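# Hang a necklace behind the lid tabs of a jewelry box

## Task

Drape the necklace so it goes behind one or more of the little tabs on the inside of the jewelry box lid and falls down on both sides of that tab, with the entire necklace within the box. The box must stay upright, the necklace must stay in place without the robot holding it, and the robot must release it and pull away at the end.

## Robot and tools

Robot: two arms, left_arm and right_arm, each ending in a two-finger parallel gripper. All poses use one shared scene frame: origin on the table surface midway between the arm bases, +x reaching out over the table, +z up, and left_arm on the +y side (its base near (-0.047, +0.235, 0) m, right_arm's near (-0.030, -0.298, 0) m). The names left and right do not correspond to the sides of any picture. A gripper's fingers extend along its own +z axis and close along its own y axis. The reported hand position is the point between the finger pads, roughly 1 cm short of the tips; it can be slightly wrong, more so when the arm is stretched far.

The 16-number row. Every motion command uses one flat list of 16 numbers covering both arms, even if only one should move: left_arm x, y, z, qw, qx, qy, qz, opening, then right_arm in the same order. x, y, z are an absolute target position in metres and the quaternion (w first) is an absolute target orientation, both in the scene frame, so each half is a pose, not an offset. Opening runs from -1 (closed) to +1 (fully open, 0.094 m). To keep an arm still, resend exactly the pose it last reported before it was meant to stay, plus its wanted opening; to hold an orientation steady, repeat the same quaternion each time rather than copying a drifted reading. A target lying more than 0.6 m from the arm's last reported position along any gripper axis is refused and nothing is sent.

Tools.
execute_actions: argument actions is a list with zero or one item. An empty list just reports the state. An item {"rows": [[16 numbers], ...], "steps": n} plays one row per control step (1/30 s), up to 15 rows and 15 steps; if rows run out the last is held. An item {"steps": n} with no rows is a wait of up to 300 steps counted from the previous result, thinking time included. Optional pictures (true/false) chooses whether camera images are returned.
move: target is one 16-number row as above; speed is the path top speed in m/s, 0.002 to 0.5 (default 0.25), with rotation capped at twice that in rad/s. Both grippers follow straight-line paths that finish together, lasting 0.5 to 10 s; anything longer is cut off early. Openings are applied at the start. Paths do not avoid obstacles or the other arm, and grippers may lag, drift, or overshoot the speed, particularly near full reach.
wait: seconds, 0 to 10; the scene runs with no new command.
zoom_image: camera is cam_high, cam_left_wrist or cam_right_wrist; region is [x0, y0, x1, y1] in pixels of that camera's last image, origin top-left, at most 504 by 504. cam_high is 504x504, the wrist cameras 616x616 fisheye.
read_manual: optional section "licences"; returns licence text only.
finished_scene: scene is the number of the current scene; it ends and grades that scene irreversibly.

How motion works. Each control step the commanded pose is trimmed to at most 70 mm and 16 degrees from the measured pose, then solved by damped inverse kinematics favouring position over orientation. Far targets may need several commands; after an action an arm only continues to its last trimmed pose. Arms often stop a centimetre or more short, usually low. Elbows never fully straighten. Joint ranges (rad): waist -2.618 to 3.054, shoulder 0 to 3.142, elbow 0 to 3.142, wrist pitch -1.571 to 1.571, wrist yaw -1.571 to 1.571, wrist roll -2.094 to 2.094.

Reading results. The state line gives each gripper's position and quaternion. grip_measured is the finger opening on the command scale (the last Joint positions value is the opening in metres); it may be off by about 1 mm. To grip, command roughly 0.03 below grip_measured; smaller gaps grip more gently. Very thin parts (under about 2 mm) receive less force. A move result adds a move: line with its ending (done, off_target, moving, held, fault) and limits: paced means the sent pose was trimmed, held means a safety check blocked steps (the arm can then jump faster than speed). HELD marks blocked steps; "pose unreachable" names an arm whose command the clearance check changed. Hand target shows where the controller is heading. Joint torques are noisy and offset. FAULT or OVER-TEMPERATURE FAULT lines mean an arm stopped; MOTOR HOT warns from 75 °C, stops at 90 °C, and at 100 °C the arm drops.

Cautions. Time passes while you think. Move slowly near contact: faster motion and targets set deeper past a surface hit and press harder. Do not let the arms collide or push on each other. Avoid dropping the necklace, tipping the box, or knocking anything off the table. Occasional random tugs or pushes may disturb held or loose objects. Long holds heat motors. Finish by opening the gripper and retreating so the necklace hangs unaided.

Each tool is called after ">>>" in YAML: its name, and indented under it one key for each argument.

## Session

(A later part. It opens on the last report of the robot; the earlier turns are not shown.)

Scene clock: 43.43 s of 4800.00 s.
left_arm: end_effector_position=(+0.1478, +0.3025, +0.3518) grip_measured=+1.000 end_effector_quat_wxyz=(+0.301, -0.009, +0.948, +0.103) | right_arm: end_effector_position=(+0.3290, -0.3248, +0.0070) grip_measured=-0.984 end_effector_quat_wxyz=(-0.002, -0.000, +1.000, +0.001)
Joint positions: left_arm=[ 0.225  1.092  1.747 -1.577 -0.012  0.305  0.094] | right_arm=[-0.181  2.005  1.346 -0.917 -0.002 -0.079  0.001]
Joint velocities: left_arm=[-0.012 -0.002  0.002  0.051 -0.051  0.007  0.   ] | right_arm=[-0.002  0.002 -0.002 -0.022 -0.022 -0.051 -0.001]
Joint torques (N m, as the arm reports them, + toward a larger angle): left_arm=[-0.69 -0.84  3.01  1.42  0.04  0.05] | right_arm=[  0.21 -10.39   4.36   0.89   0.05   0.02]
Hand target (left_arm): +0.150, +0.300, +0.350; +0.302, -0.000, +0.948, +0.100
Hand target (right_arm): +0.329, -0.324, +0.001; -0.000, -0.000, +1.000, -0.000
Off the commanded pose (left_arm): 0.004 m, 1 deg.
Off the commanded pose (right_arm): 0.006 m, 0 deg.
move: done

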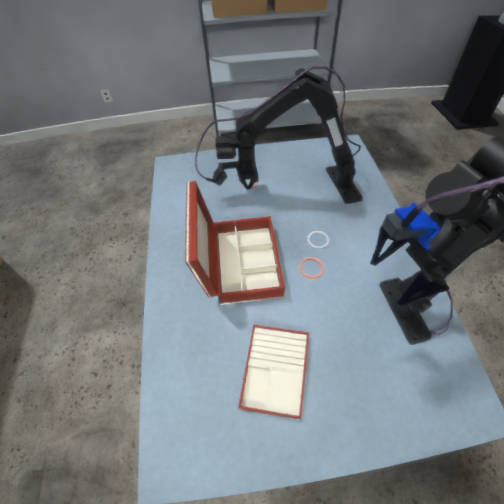

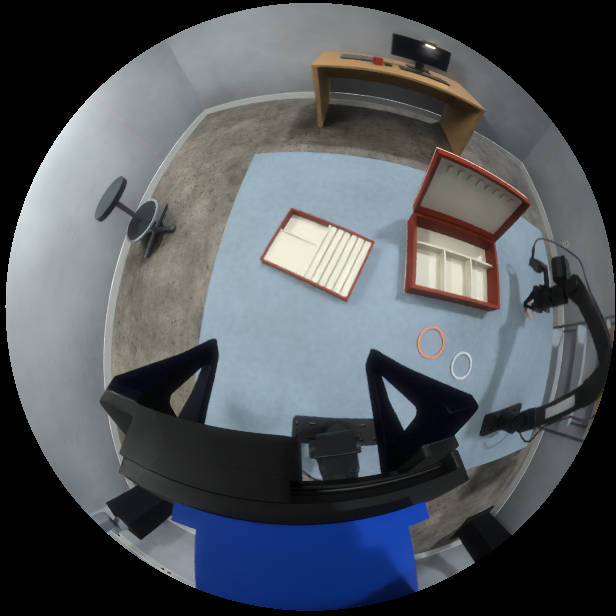

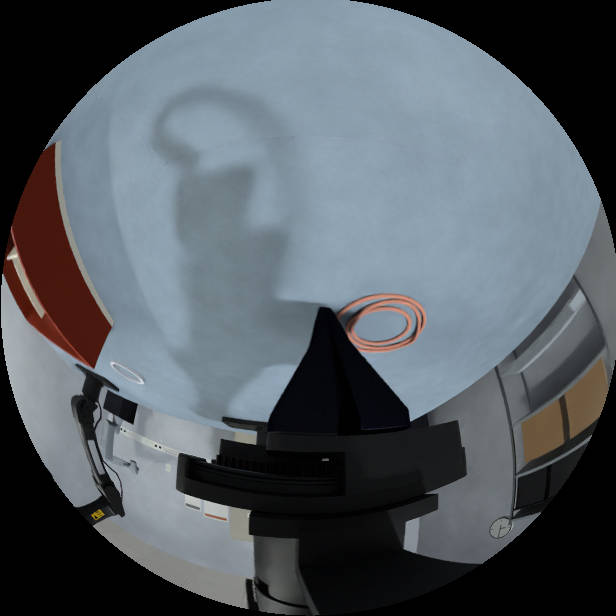

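>>> move:
  target: [0.15,0.30,0.35,0.302,0,0.948,0.1,1, 0.325,-0.324,0.001,0,0,1,0,-0.46]
  speed: 0.02

>>> zoom_image:
  camera: "cam_right_wrist"
  region: [200,180,440,420]

Scene clock: 46.23 s of 4800.00 s.
left_arm: end_effector_position=(+0.1478, +0.3025, +0.3518) grip_measured=+1.000 end_effector_quat_wxyz=(+0.301, -0.009, +0.948, +0.103) | right_arm: end_effector_position=(+0.3253, -0.3249, +0.0038) grip_measured=-0.462 end_effector_quat_wxyz=(-0.007, -0.000, +1.000, +0.000)
Joint positions: left_arm=[ 0.225  1.092  1.747 -1.577 -0.012  0.305  0.094] | right_arm=[-0.181  2.005  1.332 -0.911  0.001 -0.079  0.025]
Joint velocities: left_arm=[ 0.007  0.002 -0.012 -0.022  0.022 -0.022  0.   ] | right_arm=[-0.007  0.022 -0.012  0.022 -0.037 -0.081 -0.   ]
Joint torques (N m, as the arm reports them, + toward a larger angle): left_arm=[-0.7  -0.84  3.01  1.42  0.04  0.05] | right_arm=[  0.15 -11.57   3.78   0.89   0.01   0.02]
Hand target (left_arm): +0.150, +0.300, +0.350; +0.302, -0.000, +0.948, +0.100
Hand target (right_arm): +0.325, -0.324, +0.001; -0.000, -0.000, +1.000, -0.000
Off the commanded pose (left_arm): 0.004 m, 1 deg.
Off the commanded pose (right_arm): 0.003 m, 1 deg.
move: done

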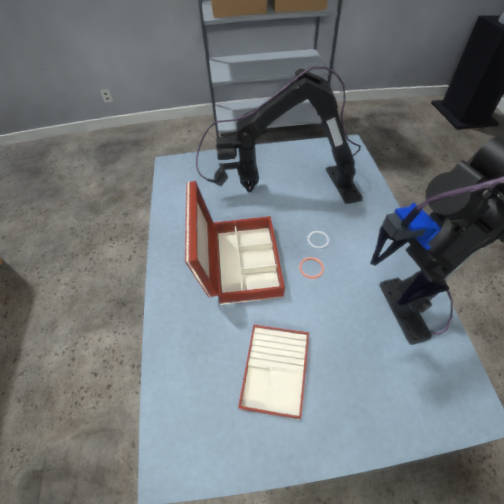

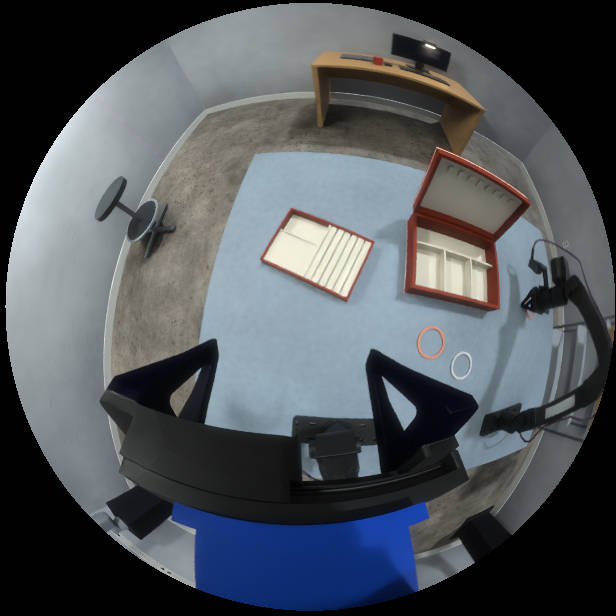

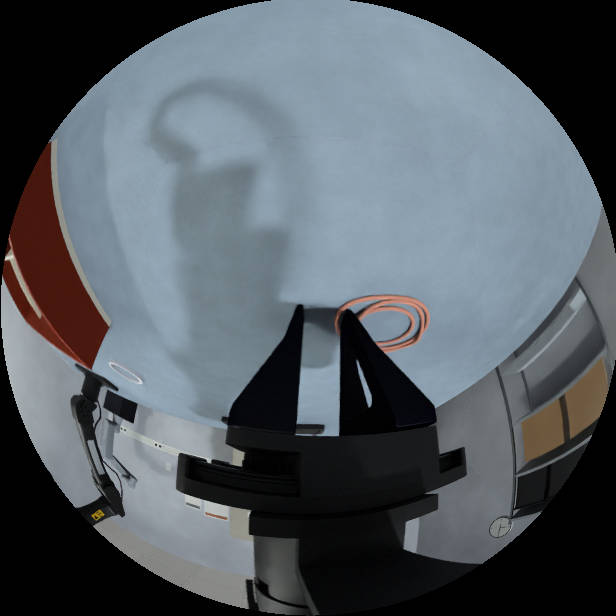

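Region (200, 180, 440, 420) of cam_right_wrist's 616x616 image, scaled by 2.100, with more detail than that image has.

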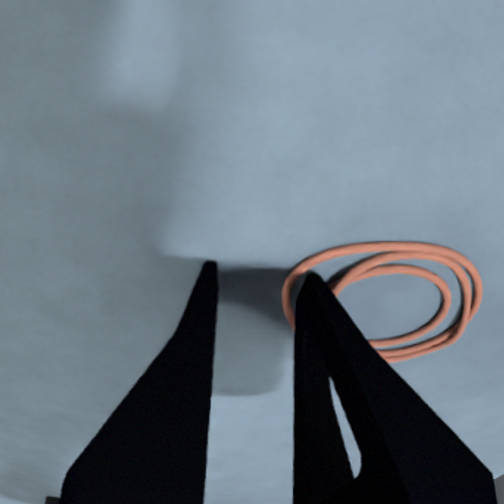

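The strand deformed, finger is in the gap. Close.

>>> move:
  target: [0.15,0.30,0.35,0.302,0,0.948,0.1,1, 0.325,-0.324,0.001,0,0,1,0,-1]
  speed: 0.02

>>> move:
  target: [0.2,0.15,0.25,0.6,0,0.8,0,1, 0.30,-0.28,0.2,0,0,1,0,-1]
  speed: 0.08

Scene clock: 50.50 s of 4800.00 s.
left_arm: end_effector_position=(+0.1478, +0.3025, +0.3518) grip_measured=+1.000 end_effector_quat_wxyz=(+0.301, -0.009, +0.948, +0.103) | right_arm: end_effector_position=(+0.3253, -0.3246, +0.0038) grip_measured=-0.974 end_effector_quat_wxyz=(-0.007, -0.000, +1.000, +0.001)
Joint positions: left_arm=[ 0.225  1.092  1.747 -1.577 -0.012  0.305  0.094] | right_arm=[-0.181  2.005  1.332 -0.911 -0.001 -0.079  0.001]
Joint velocities: left_arm=[ 0.007  0.007 -0.007 -0.022 -0.037 -0.066  0.   ] | right_arm=[-0.002  0.007  0.002 -0.095  0.007 -0.051  0.001]
Joint torques (N m, as the arm reports them, + toward a larger angle): left_arm=[-0.69 -0.83  3.01  1.42  0.04  0.05] | right_arm=[  0.14 -11.6    3.87   0.91   0.04   0.04]
Hand target (left_arm): +0.150, +0.300, +0.350; +0.302, -0.000, +0.948, +0.100
Hand target (right_arm): +0.325, -0.324, +0.001; -0.000, -0.000, +1.000, +0.000
Off the commanded pose (left_arm): 0.004 m, 1 deg.
Off the commanded pose (right_arm): 0.003 m, 1 deg.
After step 90, 0.57 s passed at rest.
move: done

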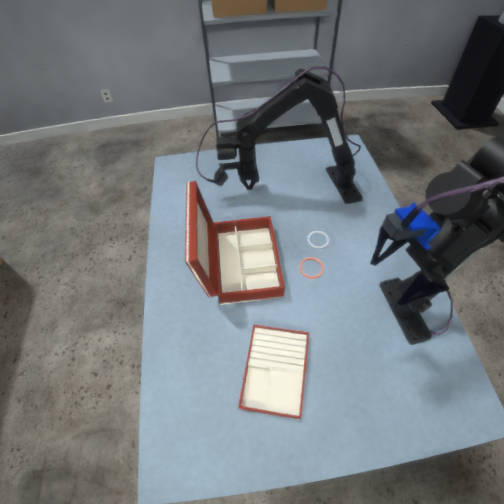

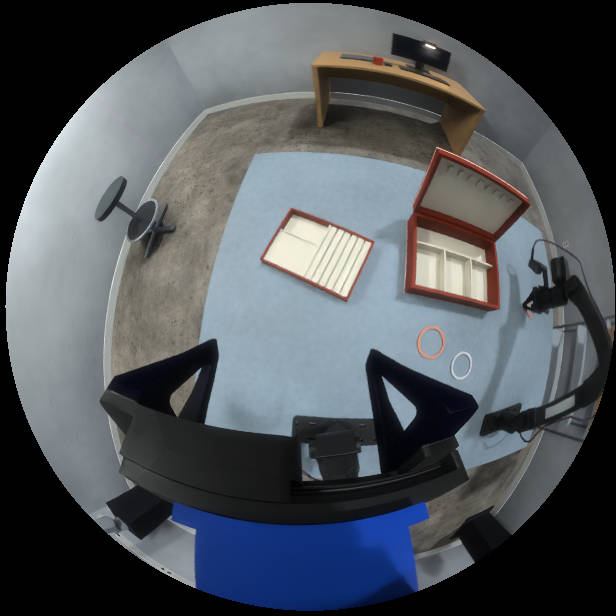

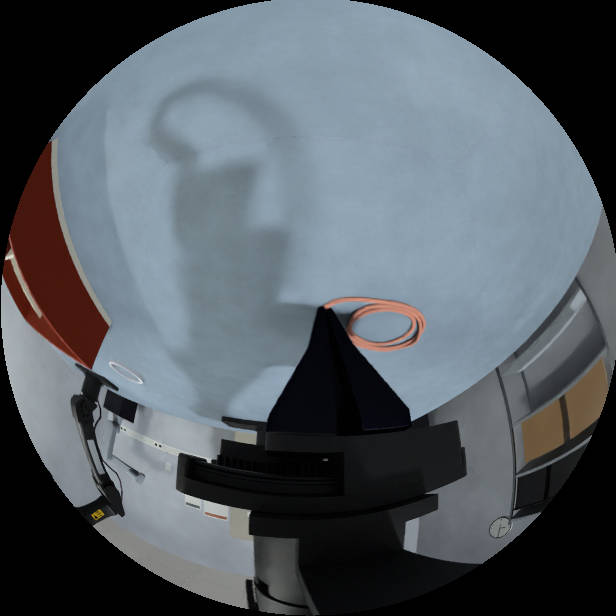

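Scene clock: 55.47 s of 4800.00 s.
left_arm: end_effector_position=(+0.2010, +0.1476, +0.2464) grip_measured=+1.000 end_effector_quat_wxyz=(+0.589, +0.006, +0.808, +0.002) | right_arm: end_effector_position=(+0.3015, -0.2830, +0.1806) grip_measured=-0.974 end_effector_quat_wxyz=(-0.001, +0.001, +1.000, +0.001)
Joint positions: left_arm=[-0.939  0.636  0.621 -0.435 -0.788 -0.318  0.094] | right_arm=[-0.062  1.825  1.804 -1.551 -0.001  0.042  0.001]
Joint velocities: left_arm=[-0.012 -0.002 -0.012 -0.022 -0.037 -0.125  0.   ] | right_arm=[ 0.002  0.007 -0.002 -0.022 -0.066  0.037 -0.001]
Joint torques (N m, as the arm reports them, + toward a larger angle): left_arm=[-0.52 -1.24  5.38  1.74 -0.33  0.07] | right_arm=[  0.62 -11.77   9.27   0.5    0.05   0.07]
Hand target (left_arm): +0.200, +0.150, +0.251; +0.597, +0.002, +0.802, +0.004
Hand target (right_arm): +0.304, -0.281, +0.199; +0.027, -0.000, +1.000, +0.000
Off the commanded pose (left_arm): 0.004 m, 2 deg.
Off the commanded pose (right_arm): 0.020 m, 0 deg.
joint sent to its limit (right arm) — the command would take joint 4 (wrist pitch) past its lower limit, so that joint was sent only as far as its limit.
move: off_target (right_arm)

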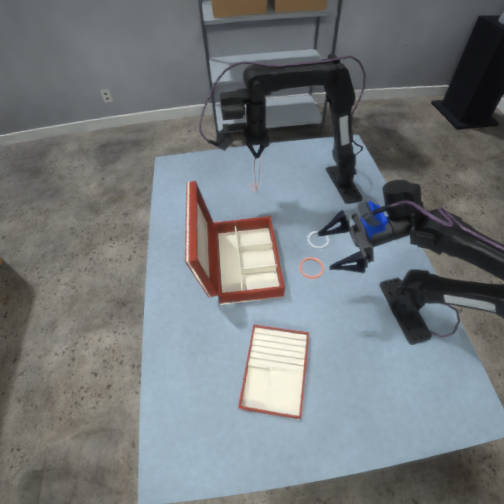

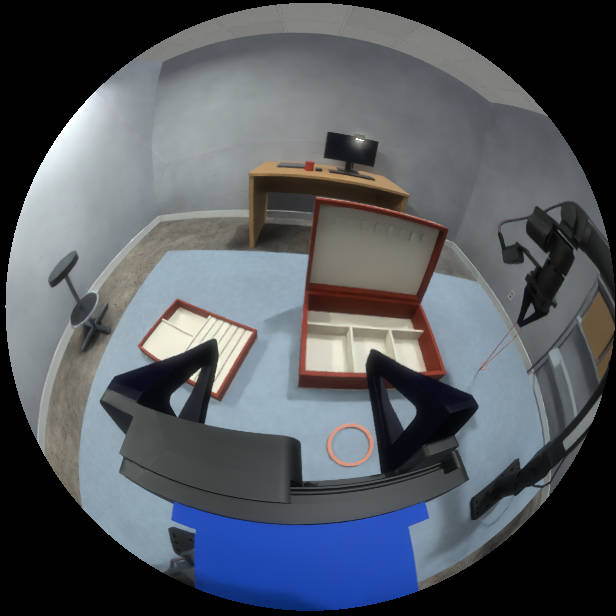

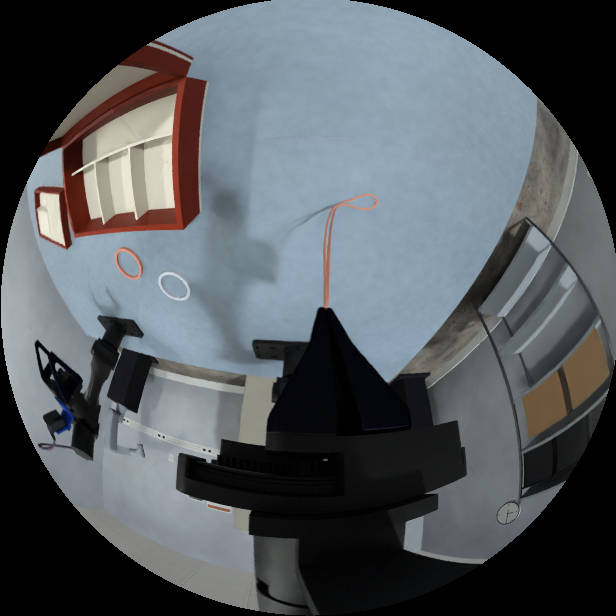

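Got it. Look at the tabs.

>>> move:
  target: [0.32,0.06,0.27,0.6,0,0.8,0,-1, 0.30,-0.28,0.2,0,0,1,0,-1]
  speed: 0.15

>>> zoom_image:
  camera: "cam_left_wrist"
  region: [180,120,500,440]

Scene clock: 59.37 s of 4800.00 s.
left_arm: end_effector_position=(+0.3154, +0.0609, +0.2554) grip_measured=-0.990 end_effector_quat_wxyz=(+0.589, +0.005, +0.808, +0.009) | right_arm: end_effector_position=(+0.3008, -0.2831, +0.1840) grip_measured=-0.974 end_effector_quat_wxyz=(+0.004, +0.001, +1.000, +0.001)
Joint positions: left_arm=[-0.837  1.287  0.912 -0.037 -0.707 -0.255  0.   ] | right_arm=[-0.062  1.814  1.804 -1.552 -0.001  0.043  0.001]
Joint velocities: left_arm=[-0.017 -0.007  0.002  0.051 -0.051  0.007  0.002] | right_arm=[ 0.002 -0.017  0.002 -0.022 -0.051  0.022 -0.001]
Joint torques (N m, as the arm reports them, + toward a larger angle): left_arm=[ 0.65 -4.94  8.16  1.79 -0.09  0.12] | right_arm=[  0.71 -11.84   8.11   0.53   0.02   0.09]
Hand target (left_arm): +0.320, +0.059, +0.270; +0.601, +0.000, +0.800, +0.000
Hand target (right_arm): +0.300, -0.280, +0.199; +0.025, -0.000, +1.000, +0.001
Off the commanded pose (left_arm): 0.015 m, 2 deg.
Off the commanded pose (right_arm): 0.016 m, 1 deg.
joint sent to its limit (right arm) — the command would take joint 4 (wrist pitch) past its lower limit, so that joint was sent only as far as its limit.
move: off_target (left_arm, right_arm)

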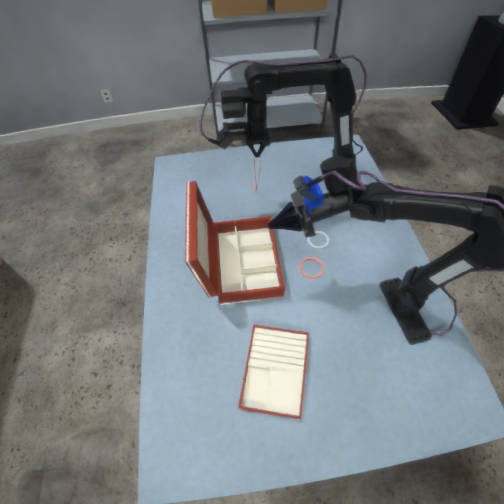

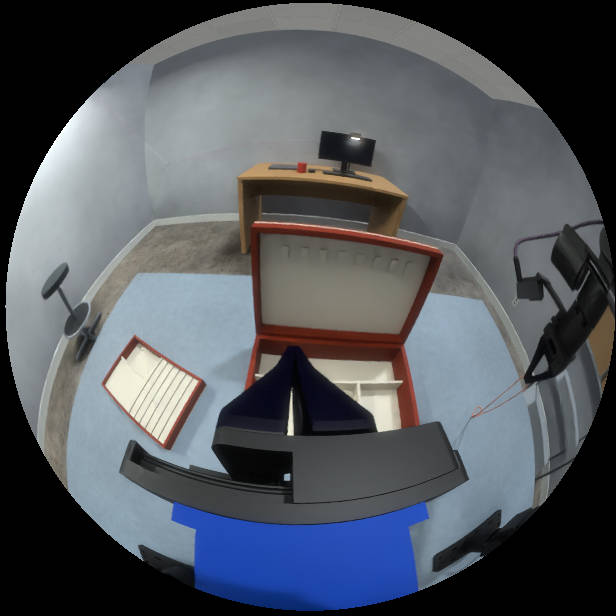

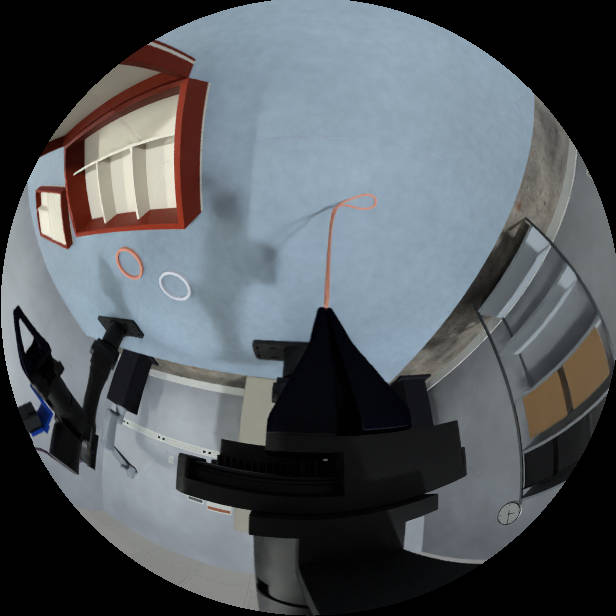

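Region (180, 120, 500, 440) of cam_left_wrist's 616x616 image, scaled by 1.575, with more detail than that image has.

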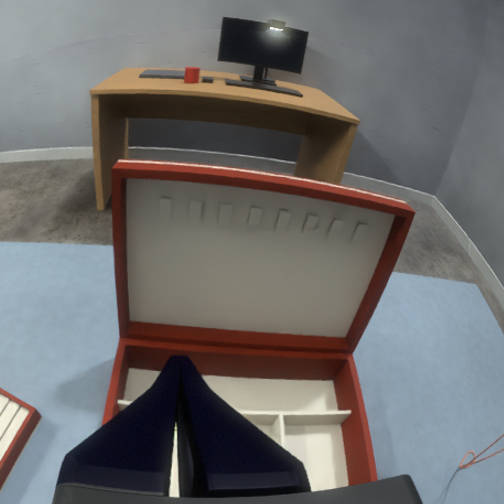

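>>> move:
  target: [0.33,0.17,0.25,0.6,0.1,0.78,-0.15,-1, 0.27,-0.2,0.33,0.354,0.612,0.612,0.354,-1]
  speed: 0.1

Scene clock: 81.50 s of 4800.00 s.
left_arm: end_effector_position=(+0.3310, +0.1705, +0.2491) grip_measured=-0.990 end_effector_quat_wxyz=(+0.598, +0.095, +0.782, -0.149) | right_arm: end_effector_position=(+0.2739, -0.1974, +0.3207) grip_measured=-0.974 end_effector_quat_wxyz=(+0.352, +0.610, +0.626, +0.334)
Joint positions: left_arm=[-0.112  1.098  0.684  0.158  0.337 -0.036  0.   ] | right_arm=[ 0.483  1.091  1.278 -0.833  0.499  1.878  0.001]
Joint velocities: left_arm=[-0.012 -0.002  0.002  0.007 -0.022  0.022 -0.   ] | right_arm=[ 0.012  0.002  0.007  0.022  0.051 -0.037 -0.001]
Joint torques (N m, as the arm reports them, + toward a larger angle): left_arm=[ 0.64 -4.02  5.66  1.99  0.22  0.06] | right_arm=[ 0.68 -4.29  6.27  2.27  0.34 -0.02]
Hand target (left_arm): +0.330, +0.171, +0.251; +0.603, +0.101, +0.777, -0.149
Hand target (right_arm): +0.273, -0.198, +0.329; +0.362, +0.608, +0.616, +0.347
Off the commanded pose (left_arm): 0.001 m, 1 deg.
Off the commanded pose (right_arm): 0.010 m, 3 deg.
After step 250, 4.23 s passed at rest.
move: off_target (right_arm)

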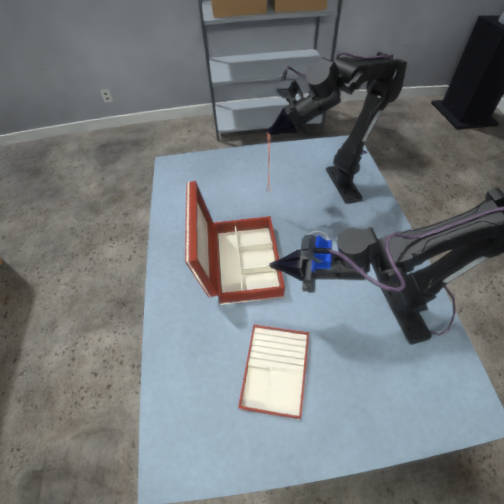

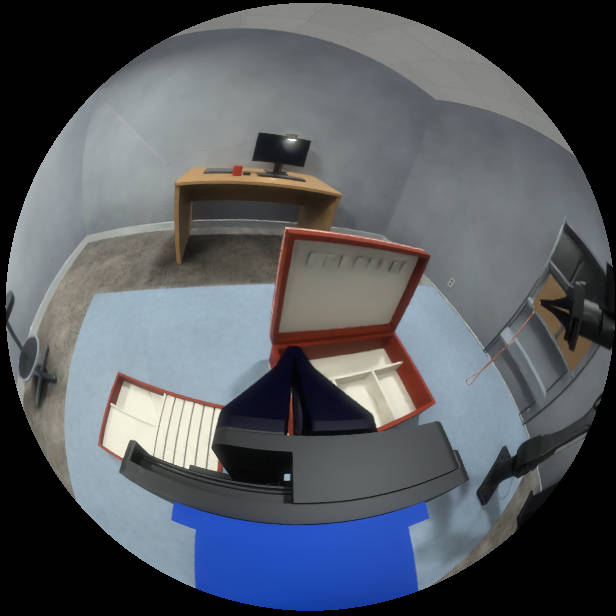

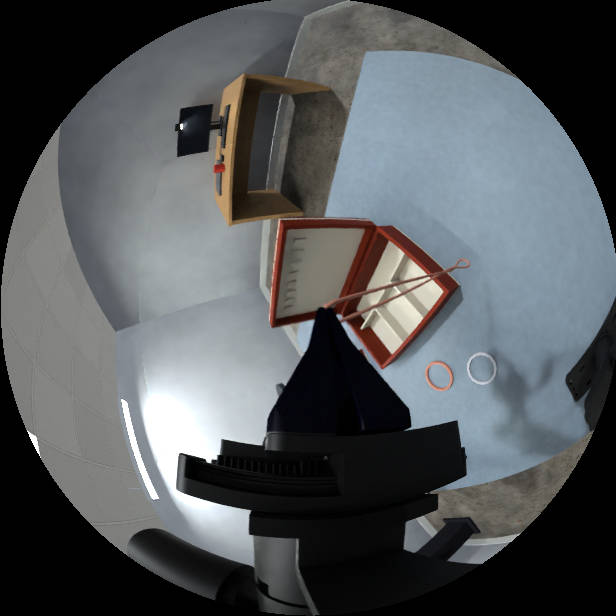

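>>> move:
  target: [0.33,0.17,0.25,0.6,0.1,0.78,-0.15,-1, 0.40,-0.03,0.335,0.354,0.612,0.612,0.354,-1]
  speed: 0.08

Scene clock: 86.53 s of 4800.00 s.
left_arm: end_effector_position=(+0.3310, +0.1704, +0.2492) grip_measured=-0.990 end_effector_quat_wxyz=(+0.598, +0.095, +0.782, -0.149) | right_arm: end_effector_position=(+0.4014, -0.0283, +0.3196) grip_measured=-0.974 end_effector_quat_wxyz=(+0.349, +0.612, +0.618, +0.350)
Joint positions: left_arm=[-0.112  1.098  0.684  0.158  0.337 -0.036  0.   ] | right_arm=[ 0.662  1.857  1.955 -0.786  0.632  2.02   0.001]
Joint velocities: left_arm=[ 0.022  0.012 -0.002  0.037 -0.007  0.007 -0.   ] | right_arm=[ 0.002  0.007  0.027 -0.037 -0.007  0.022  0.002]
Joint torques (N m, as the arm reports them, + toward a larger angle): left_arm=[ 0.35 -3.88  5.9   1.9   0.14  0.04] | right_arm=[  0.63 -10.61   9.81   1.72   0.39   0.01]
Hand target (left_arm): +0.330, +0.170, +0.250; +0.600, +0.100, +0.780, -0.150
Hand target (right_arm): +0.399, -0.029, +0.332; +0.356, +0.611, +0.612, +0.354
Off the commanded pose (left_arm): 0.001 m, 1 deg.
Off the commanded pose (right_arm): 0.016 m, 1 deg.
move: off_target (right_arm)

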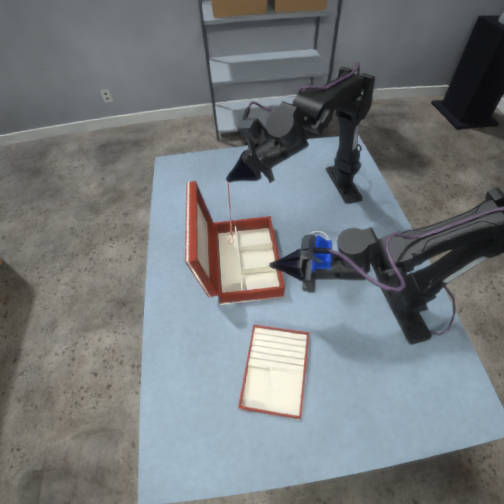

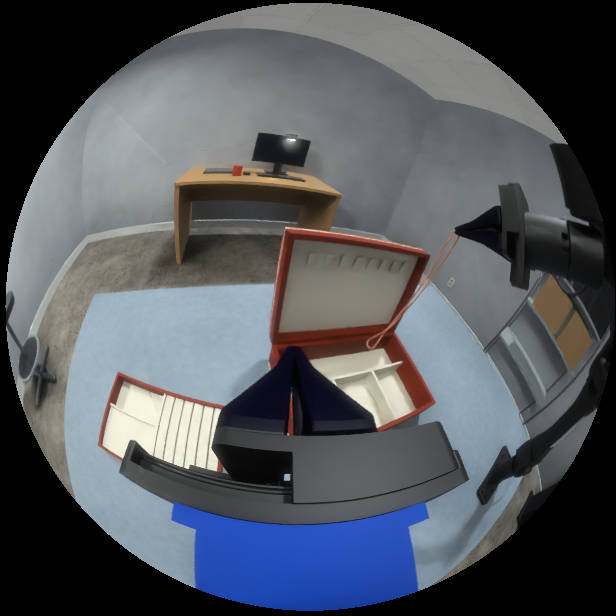

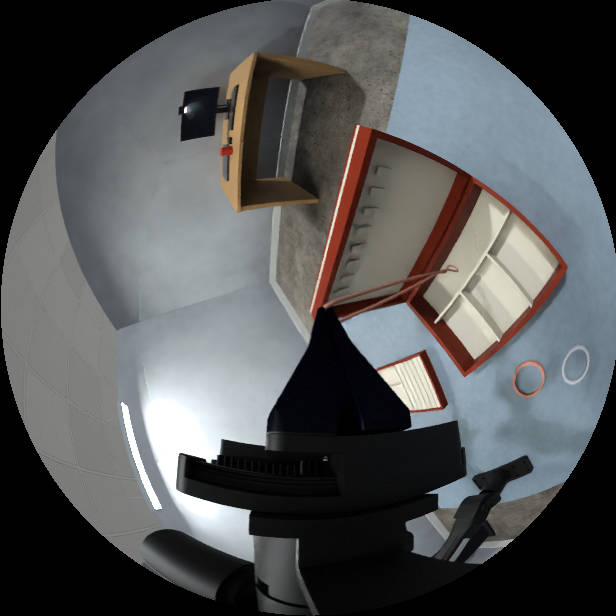

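>>> move:
  target: [0.33,0.17,0.25,0.6,0.1,0.78,-0.15,-1, 0.435,-0.03,0.26,0.354,0.612,0.612,0.354,-1]
  speed: 0.05

>>> zoom_image:
  camera: "cam_right_wrist"
  region: [200,80,520,400]

>>> zoom_image:
  camera: "cam_left_wrist"
  region: [250,180,500,430]

Scene clock: 92.27 s of 4800.00 s.
left_arm: end_effector_position=(+0.3310, +0.1704, +0.2492) grip_measured=-0.990 end_effector_quat_wxyz=(+0.598, +0.095, +0.782, -0.149) | right_arm: end_effector_position=(+0.4299, -0.0277, +0.2569) grip_measured=-0.974 end_effector_quat_wxyz=(+0.346, +0.615, +0.615, +0.351)
Joint positions: left_arm=[-0.112  1.098  0.684  0.158  0.337 -0.036  0.   ] | right_arm=[ 0.615  1.886  1.734 -0.516  0.593  1.993  0.001]
Joint velocities: left_arm=[ 0.002  0.012  0.002 -0.081 -0.007  0.022  0.   ] | right_arm=[-0.002 -0.017  0.002  0.022 -0.007 -0.007 -0.001]
Joint torques (N m, as the arm reports them, + toward a larger angle): left_arm=[ 0.37 -3.89  5.91  1.9   0.15  0.05] | right_arm=[ -0.59 -11.55   6.84   2.18   0.28  -0.12]
Hand target (left_arm): +0.330, +0.170, +0.250; +0.600, +0.100, +0.780, -0.150
Hand target (right_arm): +0.434, -0.031, +0.259; +0.354, +0.613, +0.612, +0.354
Off the commanded pose (left_arm): 0.001 m, 1 deg.
Off the commanded pose (right_arm): 0.006 m, 1 deg.
move: done

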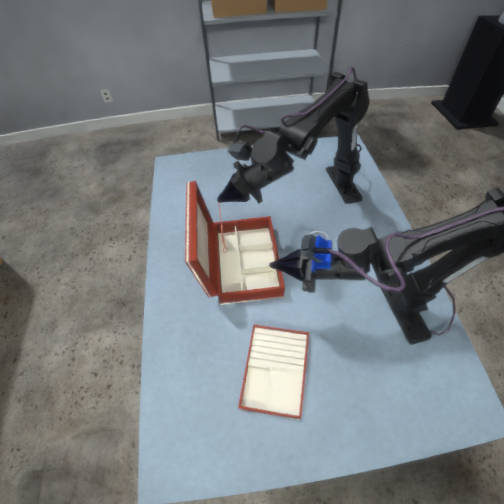

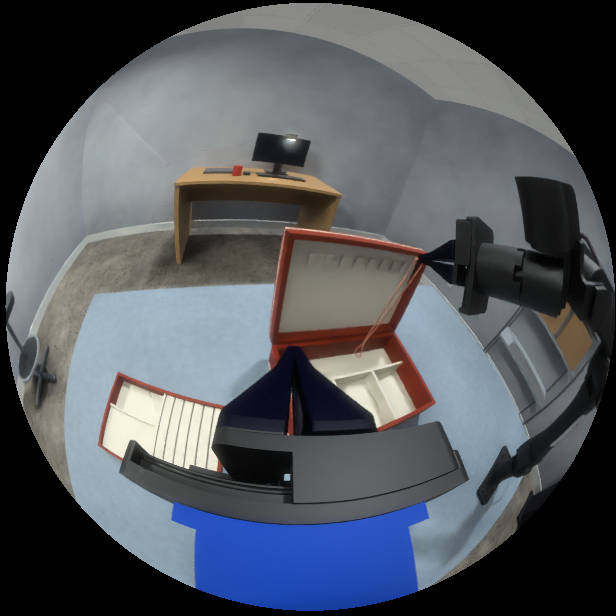

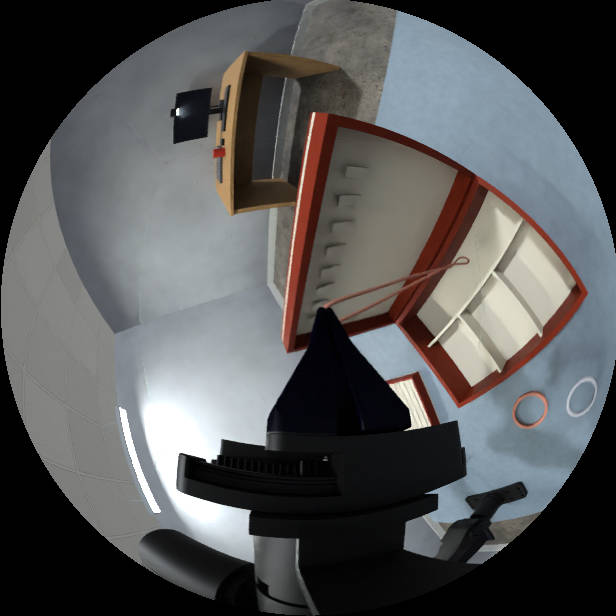

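Region (200, 80, 520, 400) of cam_right_wrist's 616x616 image, scaled by 1.575, with more detail than that image has.

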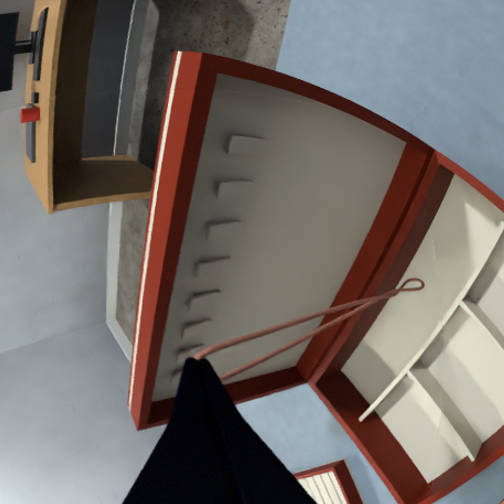

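Region (250, 180, 500, 430) of cam_left_wrist's 616x616 image, scaled by 2.016, with more detail than that image has.

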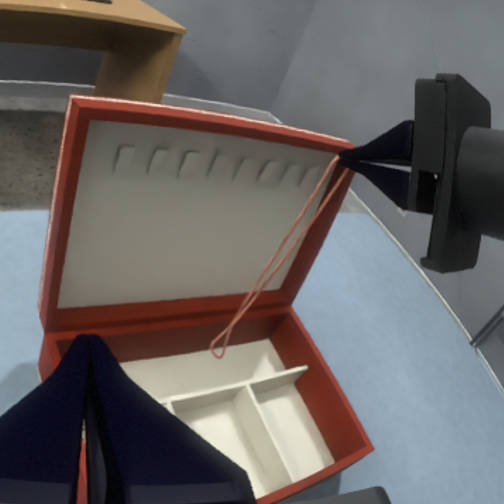

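>>> move:
  target: [0.33,0.17,0.25,0.6,0.1,0.78,-0.15,-1, 0.47,-0.03,0.25,0.354,0.612,0.612,0.354,-1]
  speed: 0.04

>>> zoom_image:
  camera: "cam_right_wrist"
  region: [200,80,520,400]

>>> zoom_image:
  camera: "cam_left_wrist"
  region: [250,180,500,430]

Scene clock: 97.43 s of 4800.00 s.
left_arm: end_effector_position=(+0.3310, +0.1704, +0.2492) grip_measured=-0.990 end_effector_quat_wxyz=(+0.598, +0.095, +0.782, -0.149) | right_arm: end_effector_position=(+0.4609, -0.0303, +0.2282) grip_measured=-0.974 end_effector_quat_wxyz=(+0.344, +0.616, +0.625, +0.333)
Joint positions: left_arm=[-0.112  1.098  0.684  0.158  0.337 -0.036  0.   ] | right_arm=[ 0.563  1.993  1.793 -0.49   0.553  1.956  0.001]
Joint velocities: left_arm=[-0.012 -0.017 -0.002 -0.051 -0.007  0.022  0.   ] | right_arm=[ 0.007  0.007  0.002  0.007 -0.022  0.095 -0.001]
Joint torques (N m, as the arm reports them, + toward a larger angle): left_arm=[ 0.36 -3.88  5.92  1.91  0.14  0.05] | right_arm=[ -0.61 -12.58  10.42   2.16   0.21  -0.16]
Hand target (left_arm): +0.330, +0.170, +0.250; +0.600, +0.100, +0.780, -0.150
Hand target (right_arm): +0.469, -0.030, +0.249; +0.354, +0.612, +0.612, +0.354
Off the commanded pose (left_arm): 0.001 m, 1 deg.
Off the commanded pose (right_arm): 0.024 m, 3 deg.
move: off_target (right_arm)

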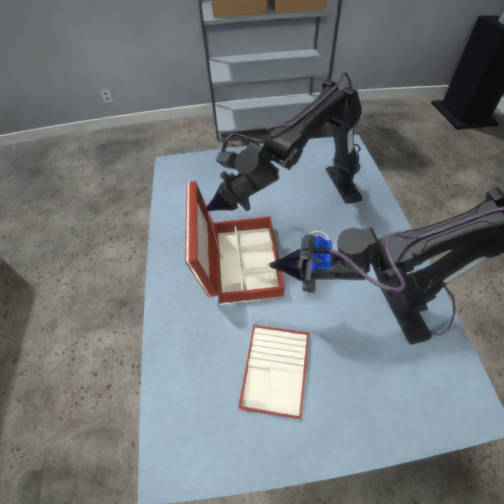

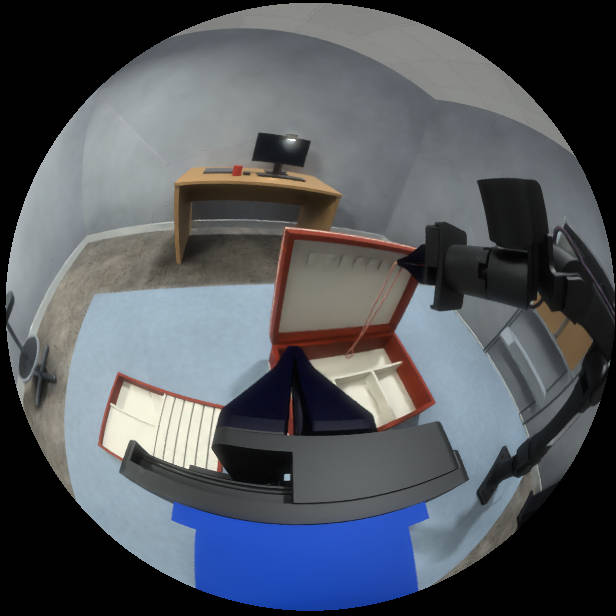

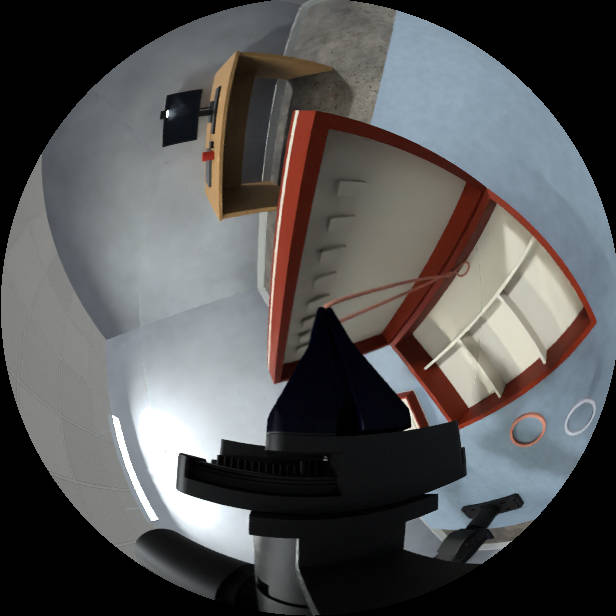

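Region (200, 80, 520, 400) of cam_right_wrist's 616x616 image, scaled by 1.575, with more detail than that image has.

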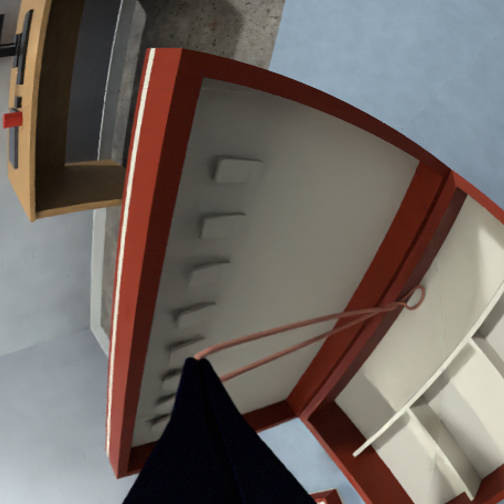

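Region (250, 180, 500, 430) of cam_left_wrist's 616x616 image, scaled by 2.016, with more detail than that image has.

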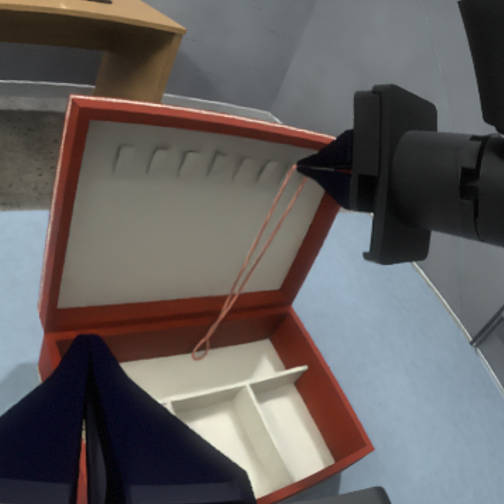

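>>> move:
  target: [0.33,0.17,0.25,0.6,0.1,0.78,-0.15,-1, 0.49,-0.03,0.258,0.354,0.612,0.612,0.354,-1]
  speed: 0.03

>>> zoom_image:
  camera: "cam_right_wrist"
  region: [200,140,440,380]

>>> zoom_image:
  camera: "cam_left_wrist"
  region: [270,200,450,380]

Scene clock: 102.00 s of 4800.00 s.
left_arm: end_effector_position=(+0.3310, +0.1704, +0.2492) grip_measured=-0.990 end_effector_quat_wxyz=(+0.598, +0.095, +0.782, -0.149) | right_arm: end_effector_position=(+0.4874, -0.0248, +0.2462) grip_measured=-0.974 end_effector_quat_wxyz=(+0.347, +0.614, +0.613, +0.354)
Joint positions: left_arm=[-0.112  1.098  0.684  0.158  0.337 -0.036  0.   ] | right_arm=[ 0.536  2.071  1.941 -0.501  0.532  1.936  0.001]
Joint velocities: left_arm=[-0.007 -0.002  0.012 -0.081 -0.081 -0.037 -0.   ] | right_arm=[-0.007 -0.007 -0.017 -0.007  0.007  0.007 -0.001]
Joint torques (N m, as the arm reports them, + toward a larger angle): left_arm=[ 0.36 -3.89  5.91  1.91  0.14  0.05] | right_arm=[ -0.74 -13.03  10.34   1.83   0.22  -0.16]
Hand target (left_arm): +0.330, +0.170, +0.250; +0.600, +0.100, +0.780, -0.150
Hand target (right_arm): +0.491, -0.029, +0.258; +0.354, +0.612, +0.612, +0.355
Off the commanded pose (left_arm): 0.001 m, 1 deg.
Off the commanded pose (right_arm): 0.013 m, 1 deg.
move: off_target (right_arm)

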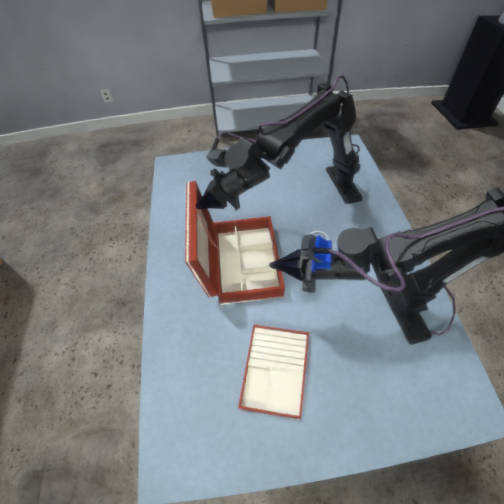

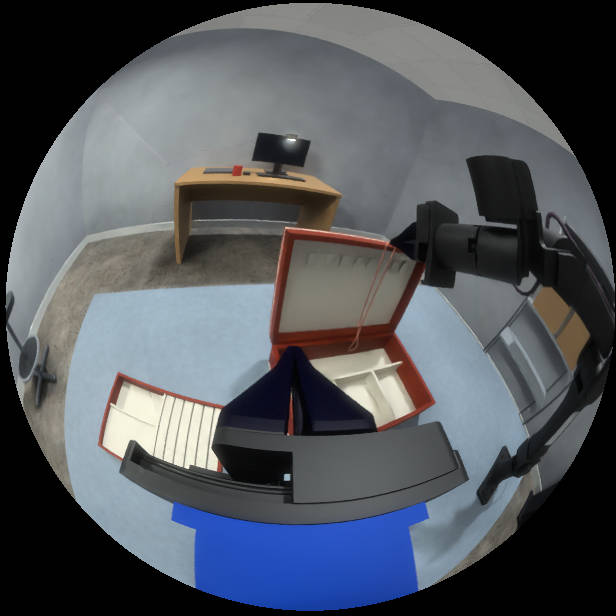

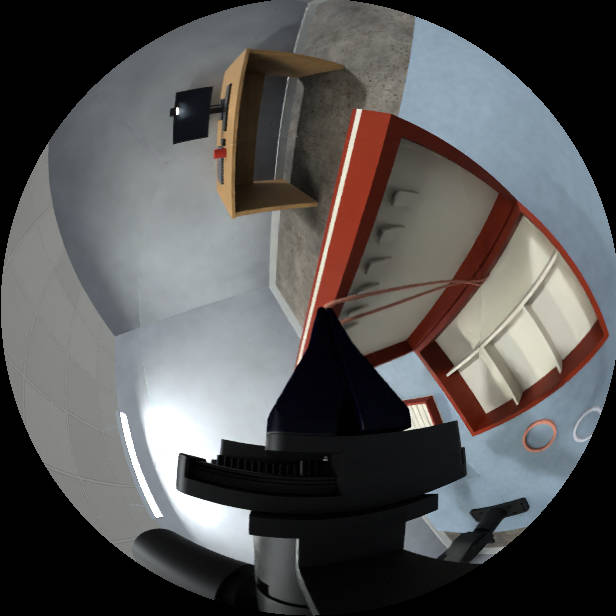

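Region (200, 140, 440, 380) of cam_right_wrist's 616x616 image, scaled by 2.100, with more detail than that image has.

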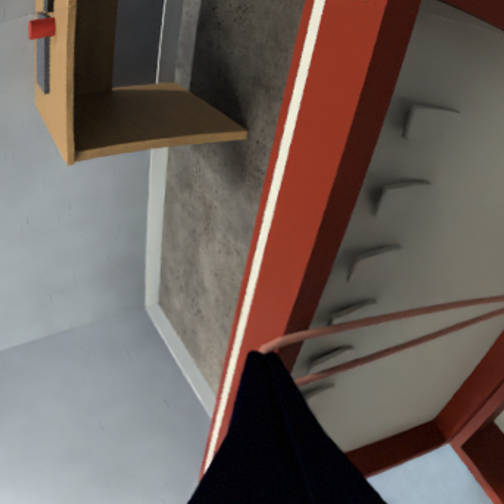

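Region (270, 200, 450, 380) of cam_left_wrist's 616x616 image, scaled by 2.800, with more detail than that image has.

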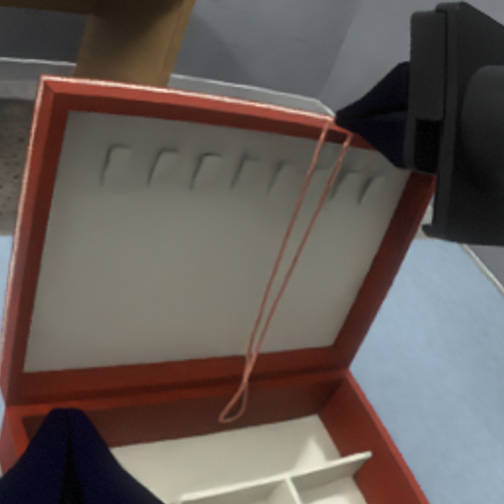

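>>> move:
  target: [0.33,0.17,0.25,0.6,0.1,0.78,-0.15,-1, 0.483,-0.028,0.229,0.354,0.612,0.612,0.354,-1]
  speed: 0.02

>>> zoom_image:
  camera: "cam_right_wrist"
  region: [200,140,440,380]

>>> zoom_image:
  camera: "cam_left_wrist"
  region: [270,200,450,380]

Scene clock: 107.37 s of 4800.00 s.
left_arm: end_effector_position=(+0.3310, +0.1704, +0.2492) grip_measured=-0.990 end_effector_quat_wxyz=(+0.598, +0.095, +0.782, -0.149) | right_arm: end_effector_position=(+0.4833, -0.0274, +0.2067) grip_measured=-0.974 end_effector_quat_wxyz=(+0.343, +0.616, +0.626, +0.333)
Joint positions: left_arm=[-0.112  1.098  0.684  0.158  0.337 -0.036  0.   ] | right_arm=[ 0.536  2.072  1.823 -0.431  0.53   1.937  0.001]
Joint velocities: left_arm=[-0.002 -0.007 -0.007 -0.007 -0.037 -0.022 -0.001] | right_arm=[-0.017  0.012 -0.002  0.095  0.022 -0.037 -0.001]
Joint torques (N m, as the arm reports them, + toward a larger angle): left_arm=[ 0.36 -3.89  5.9   1.91  0.14  0.05] | right_arm=[  0.33 -16.61   6.88   2.19   0.34  -0.08]
Hand target (left_arm): +0.330, +0.170, +0.250; +0.600, +0.100, +0.780, -0.150
Hand target (right_arm): +0.482, -0.029, +0.229; +0.354, +0.613, +0.612, +0.354
Off the commanded pose (left_arm): 0.001 m, 1 deg.
Off the commanded pose (right_arm): 0.022 m, 3 deg.
move: off_target (right_arm)

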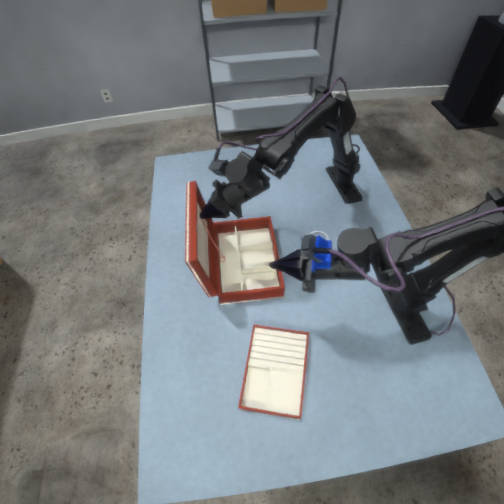

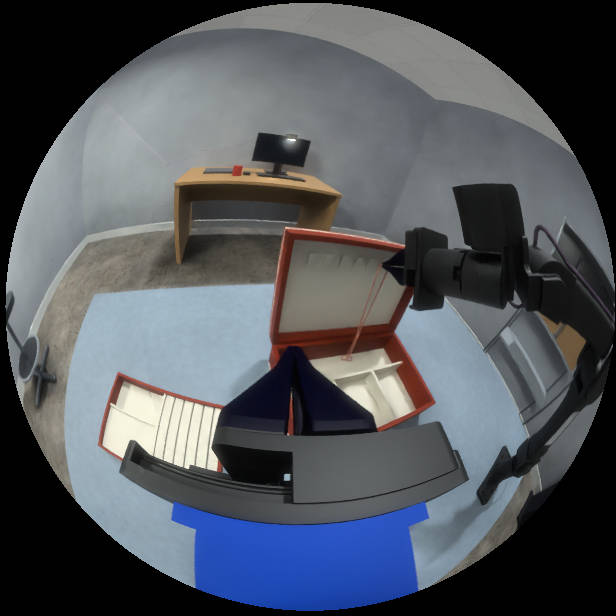

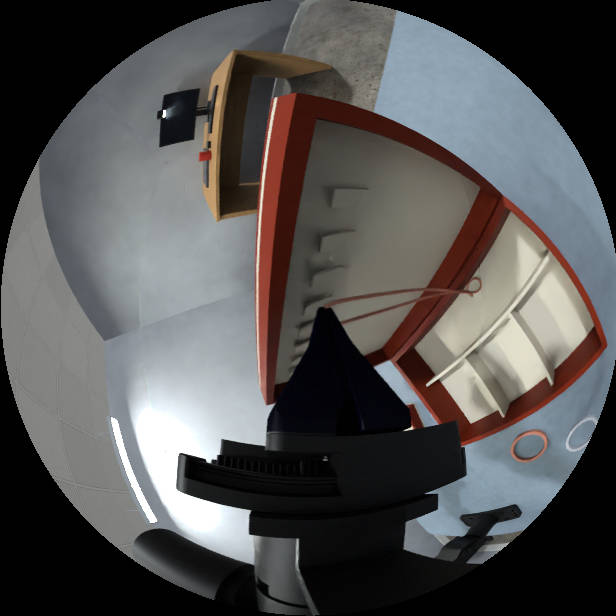

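Region (200, 140, 440, 380) of cam_right_wrist's 616x616 image, scaled by 2.100, with more detail than that image has.

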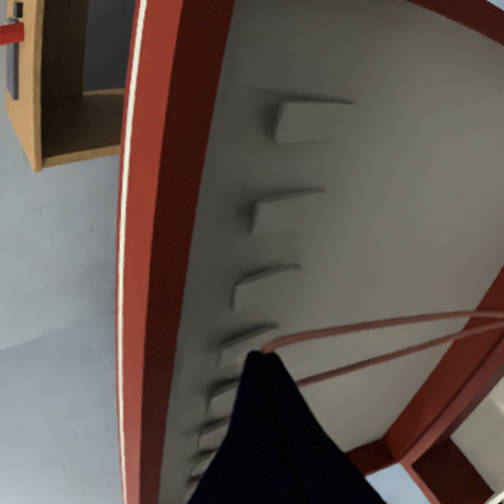

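Region (270, 200, 450, 380) of cam_left_wrist's 616x616 image, scaled by 2.800, with more detail than that image has.

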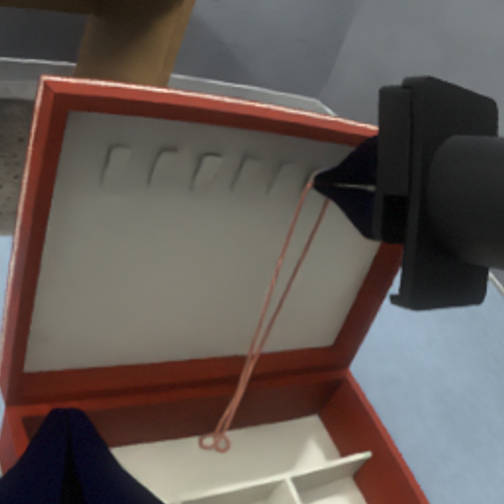

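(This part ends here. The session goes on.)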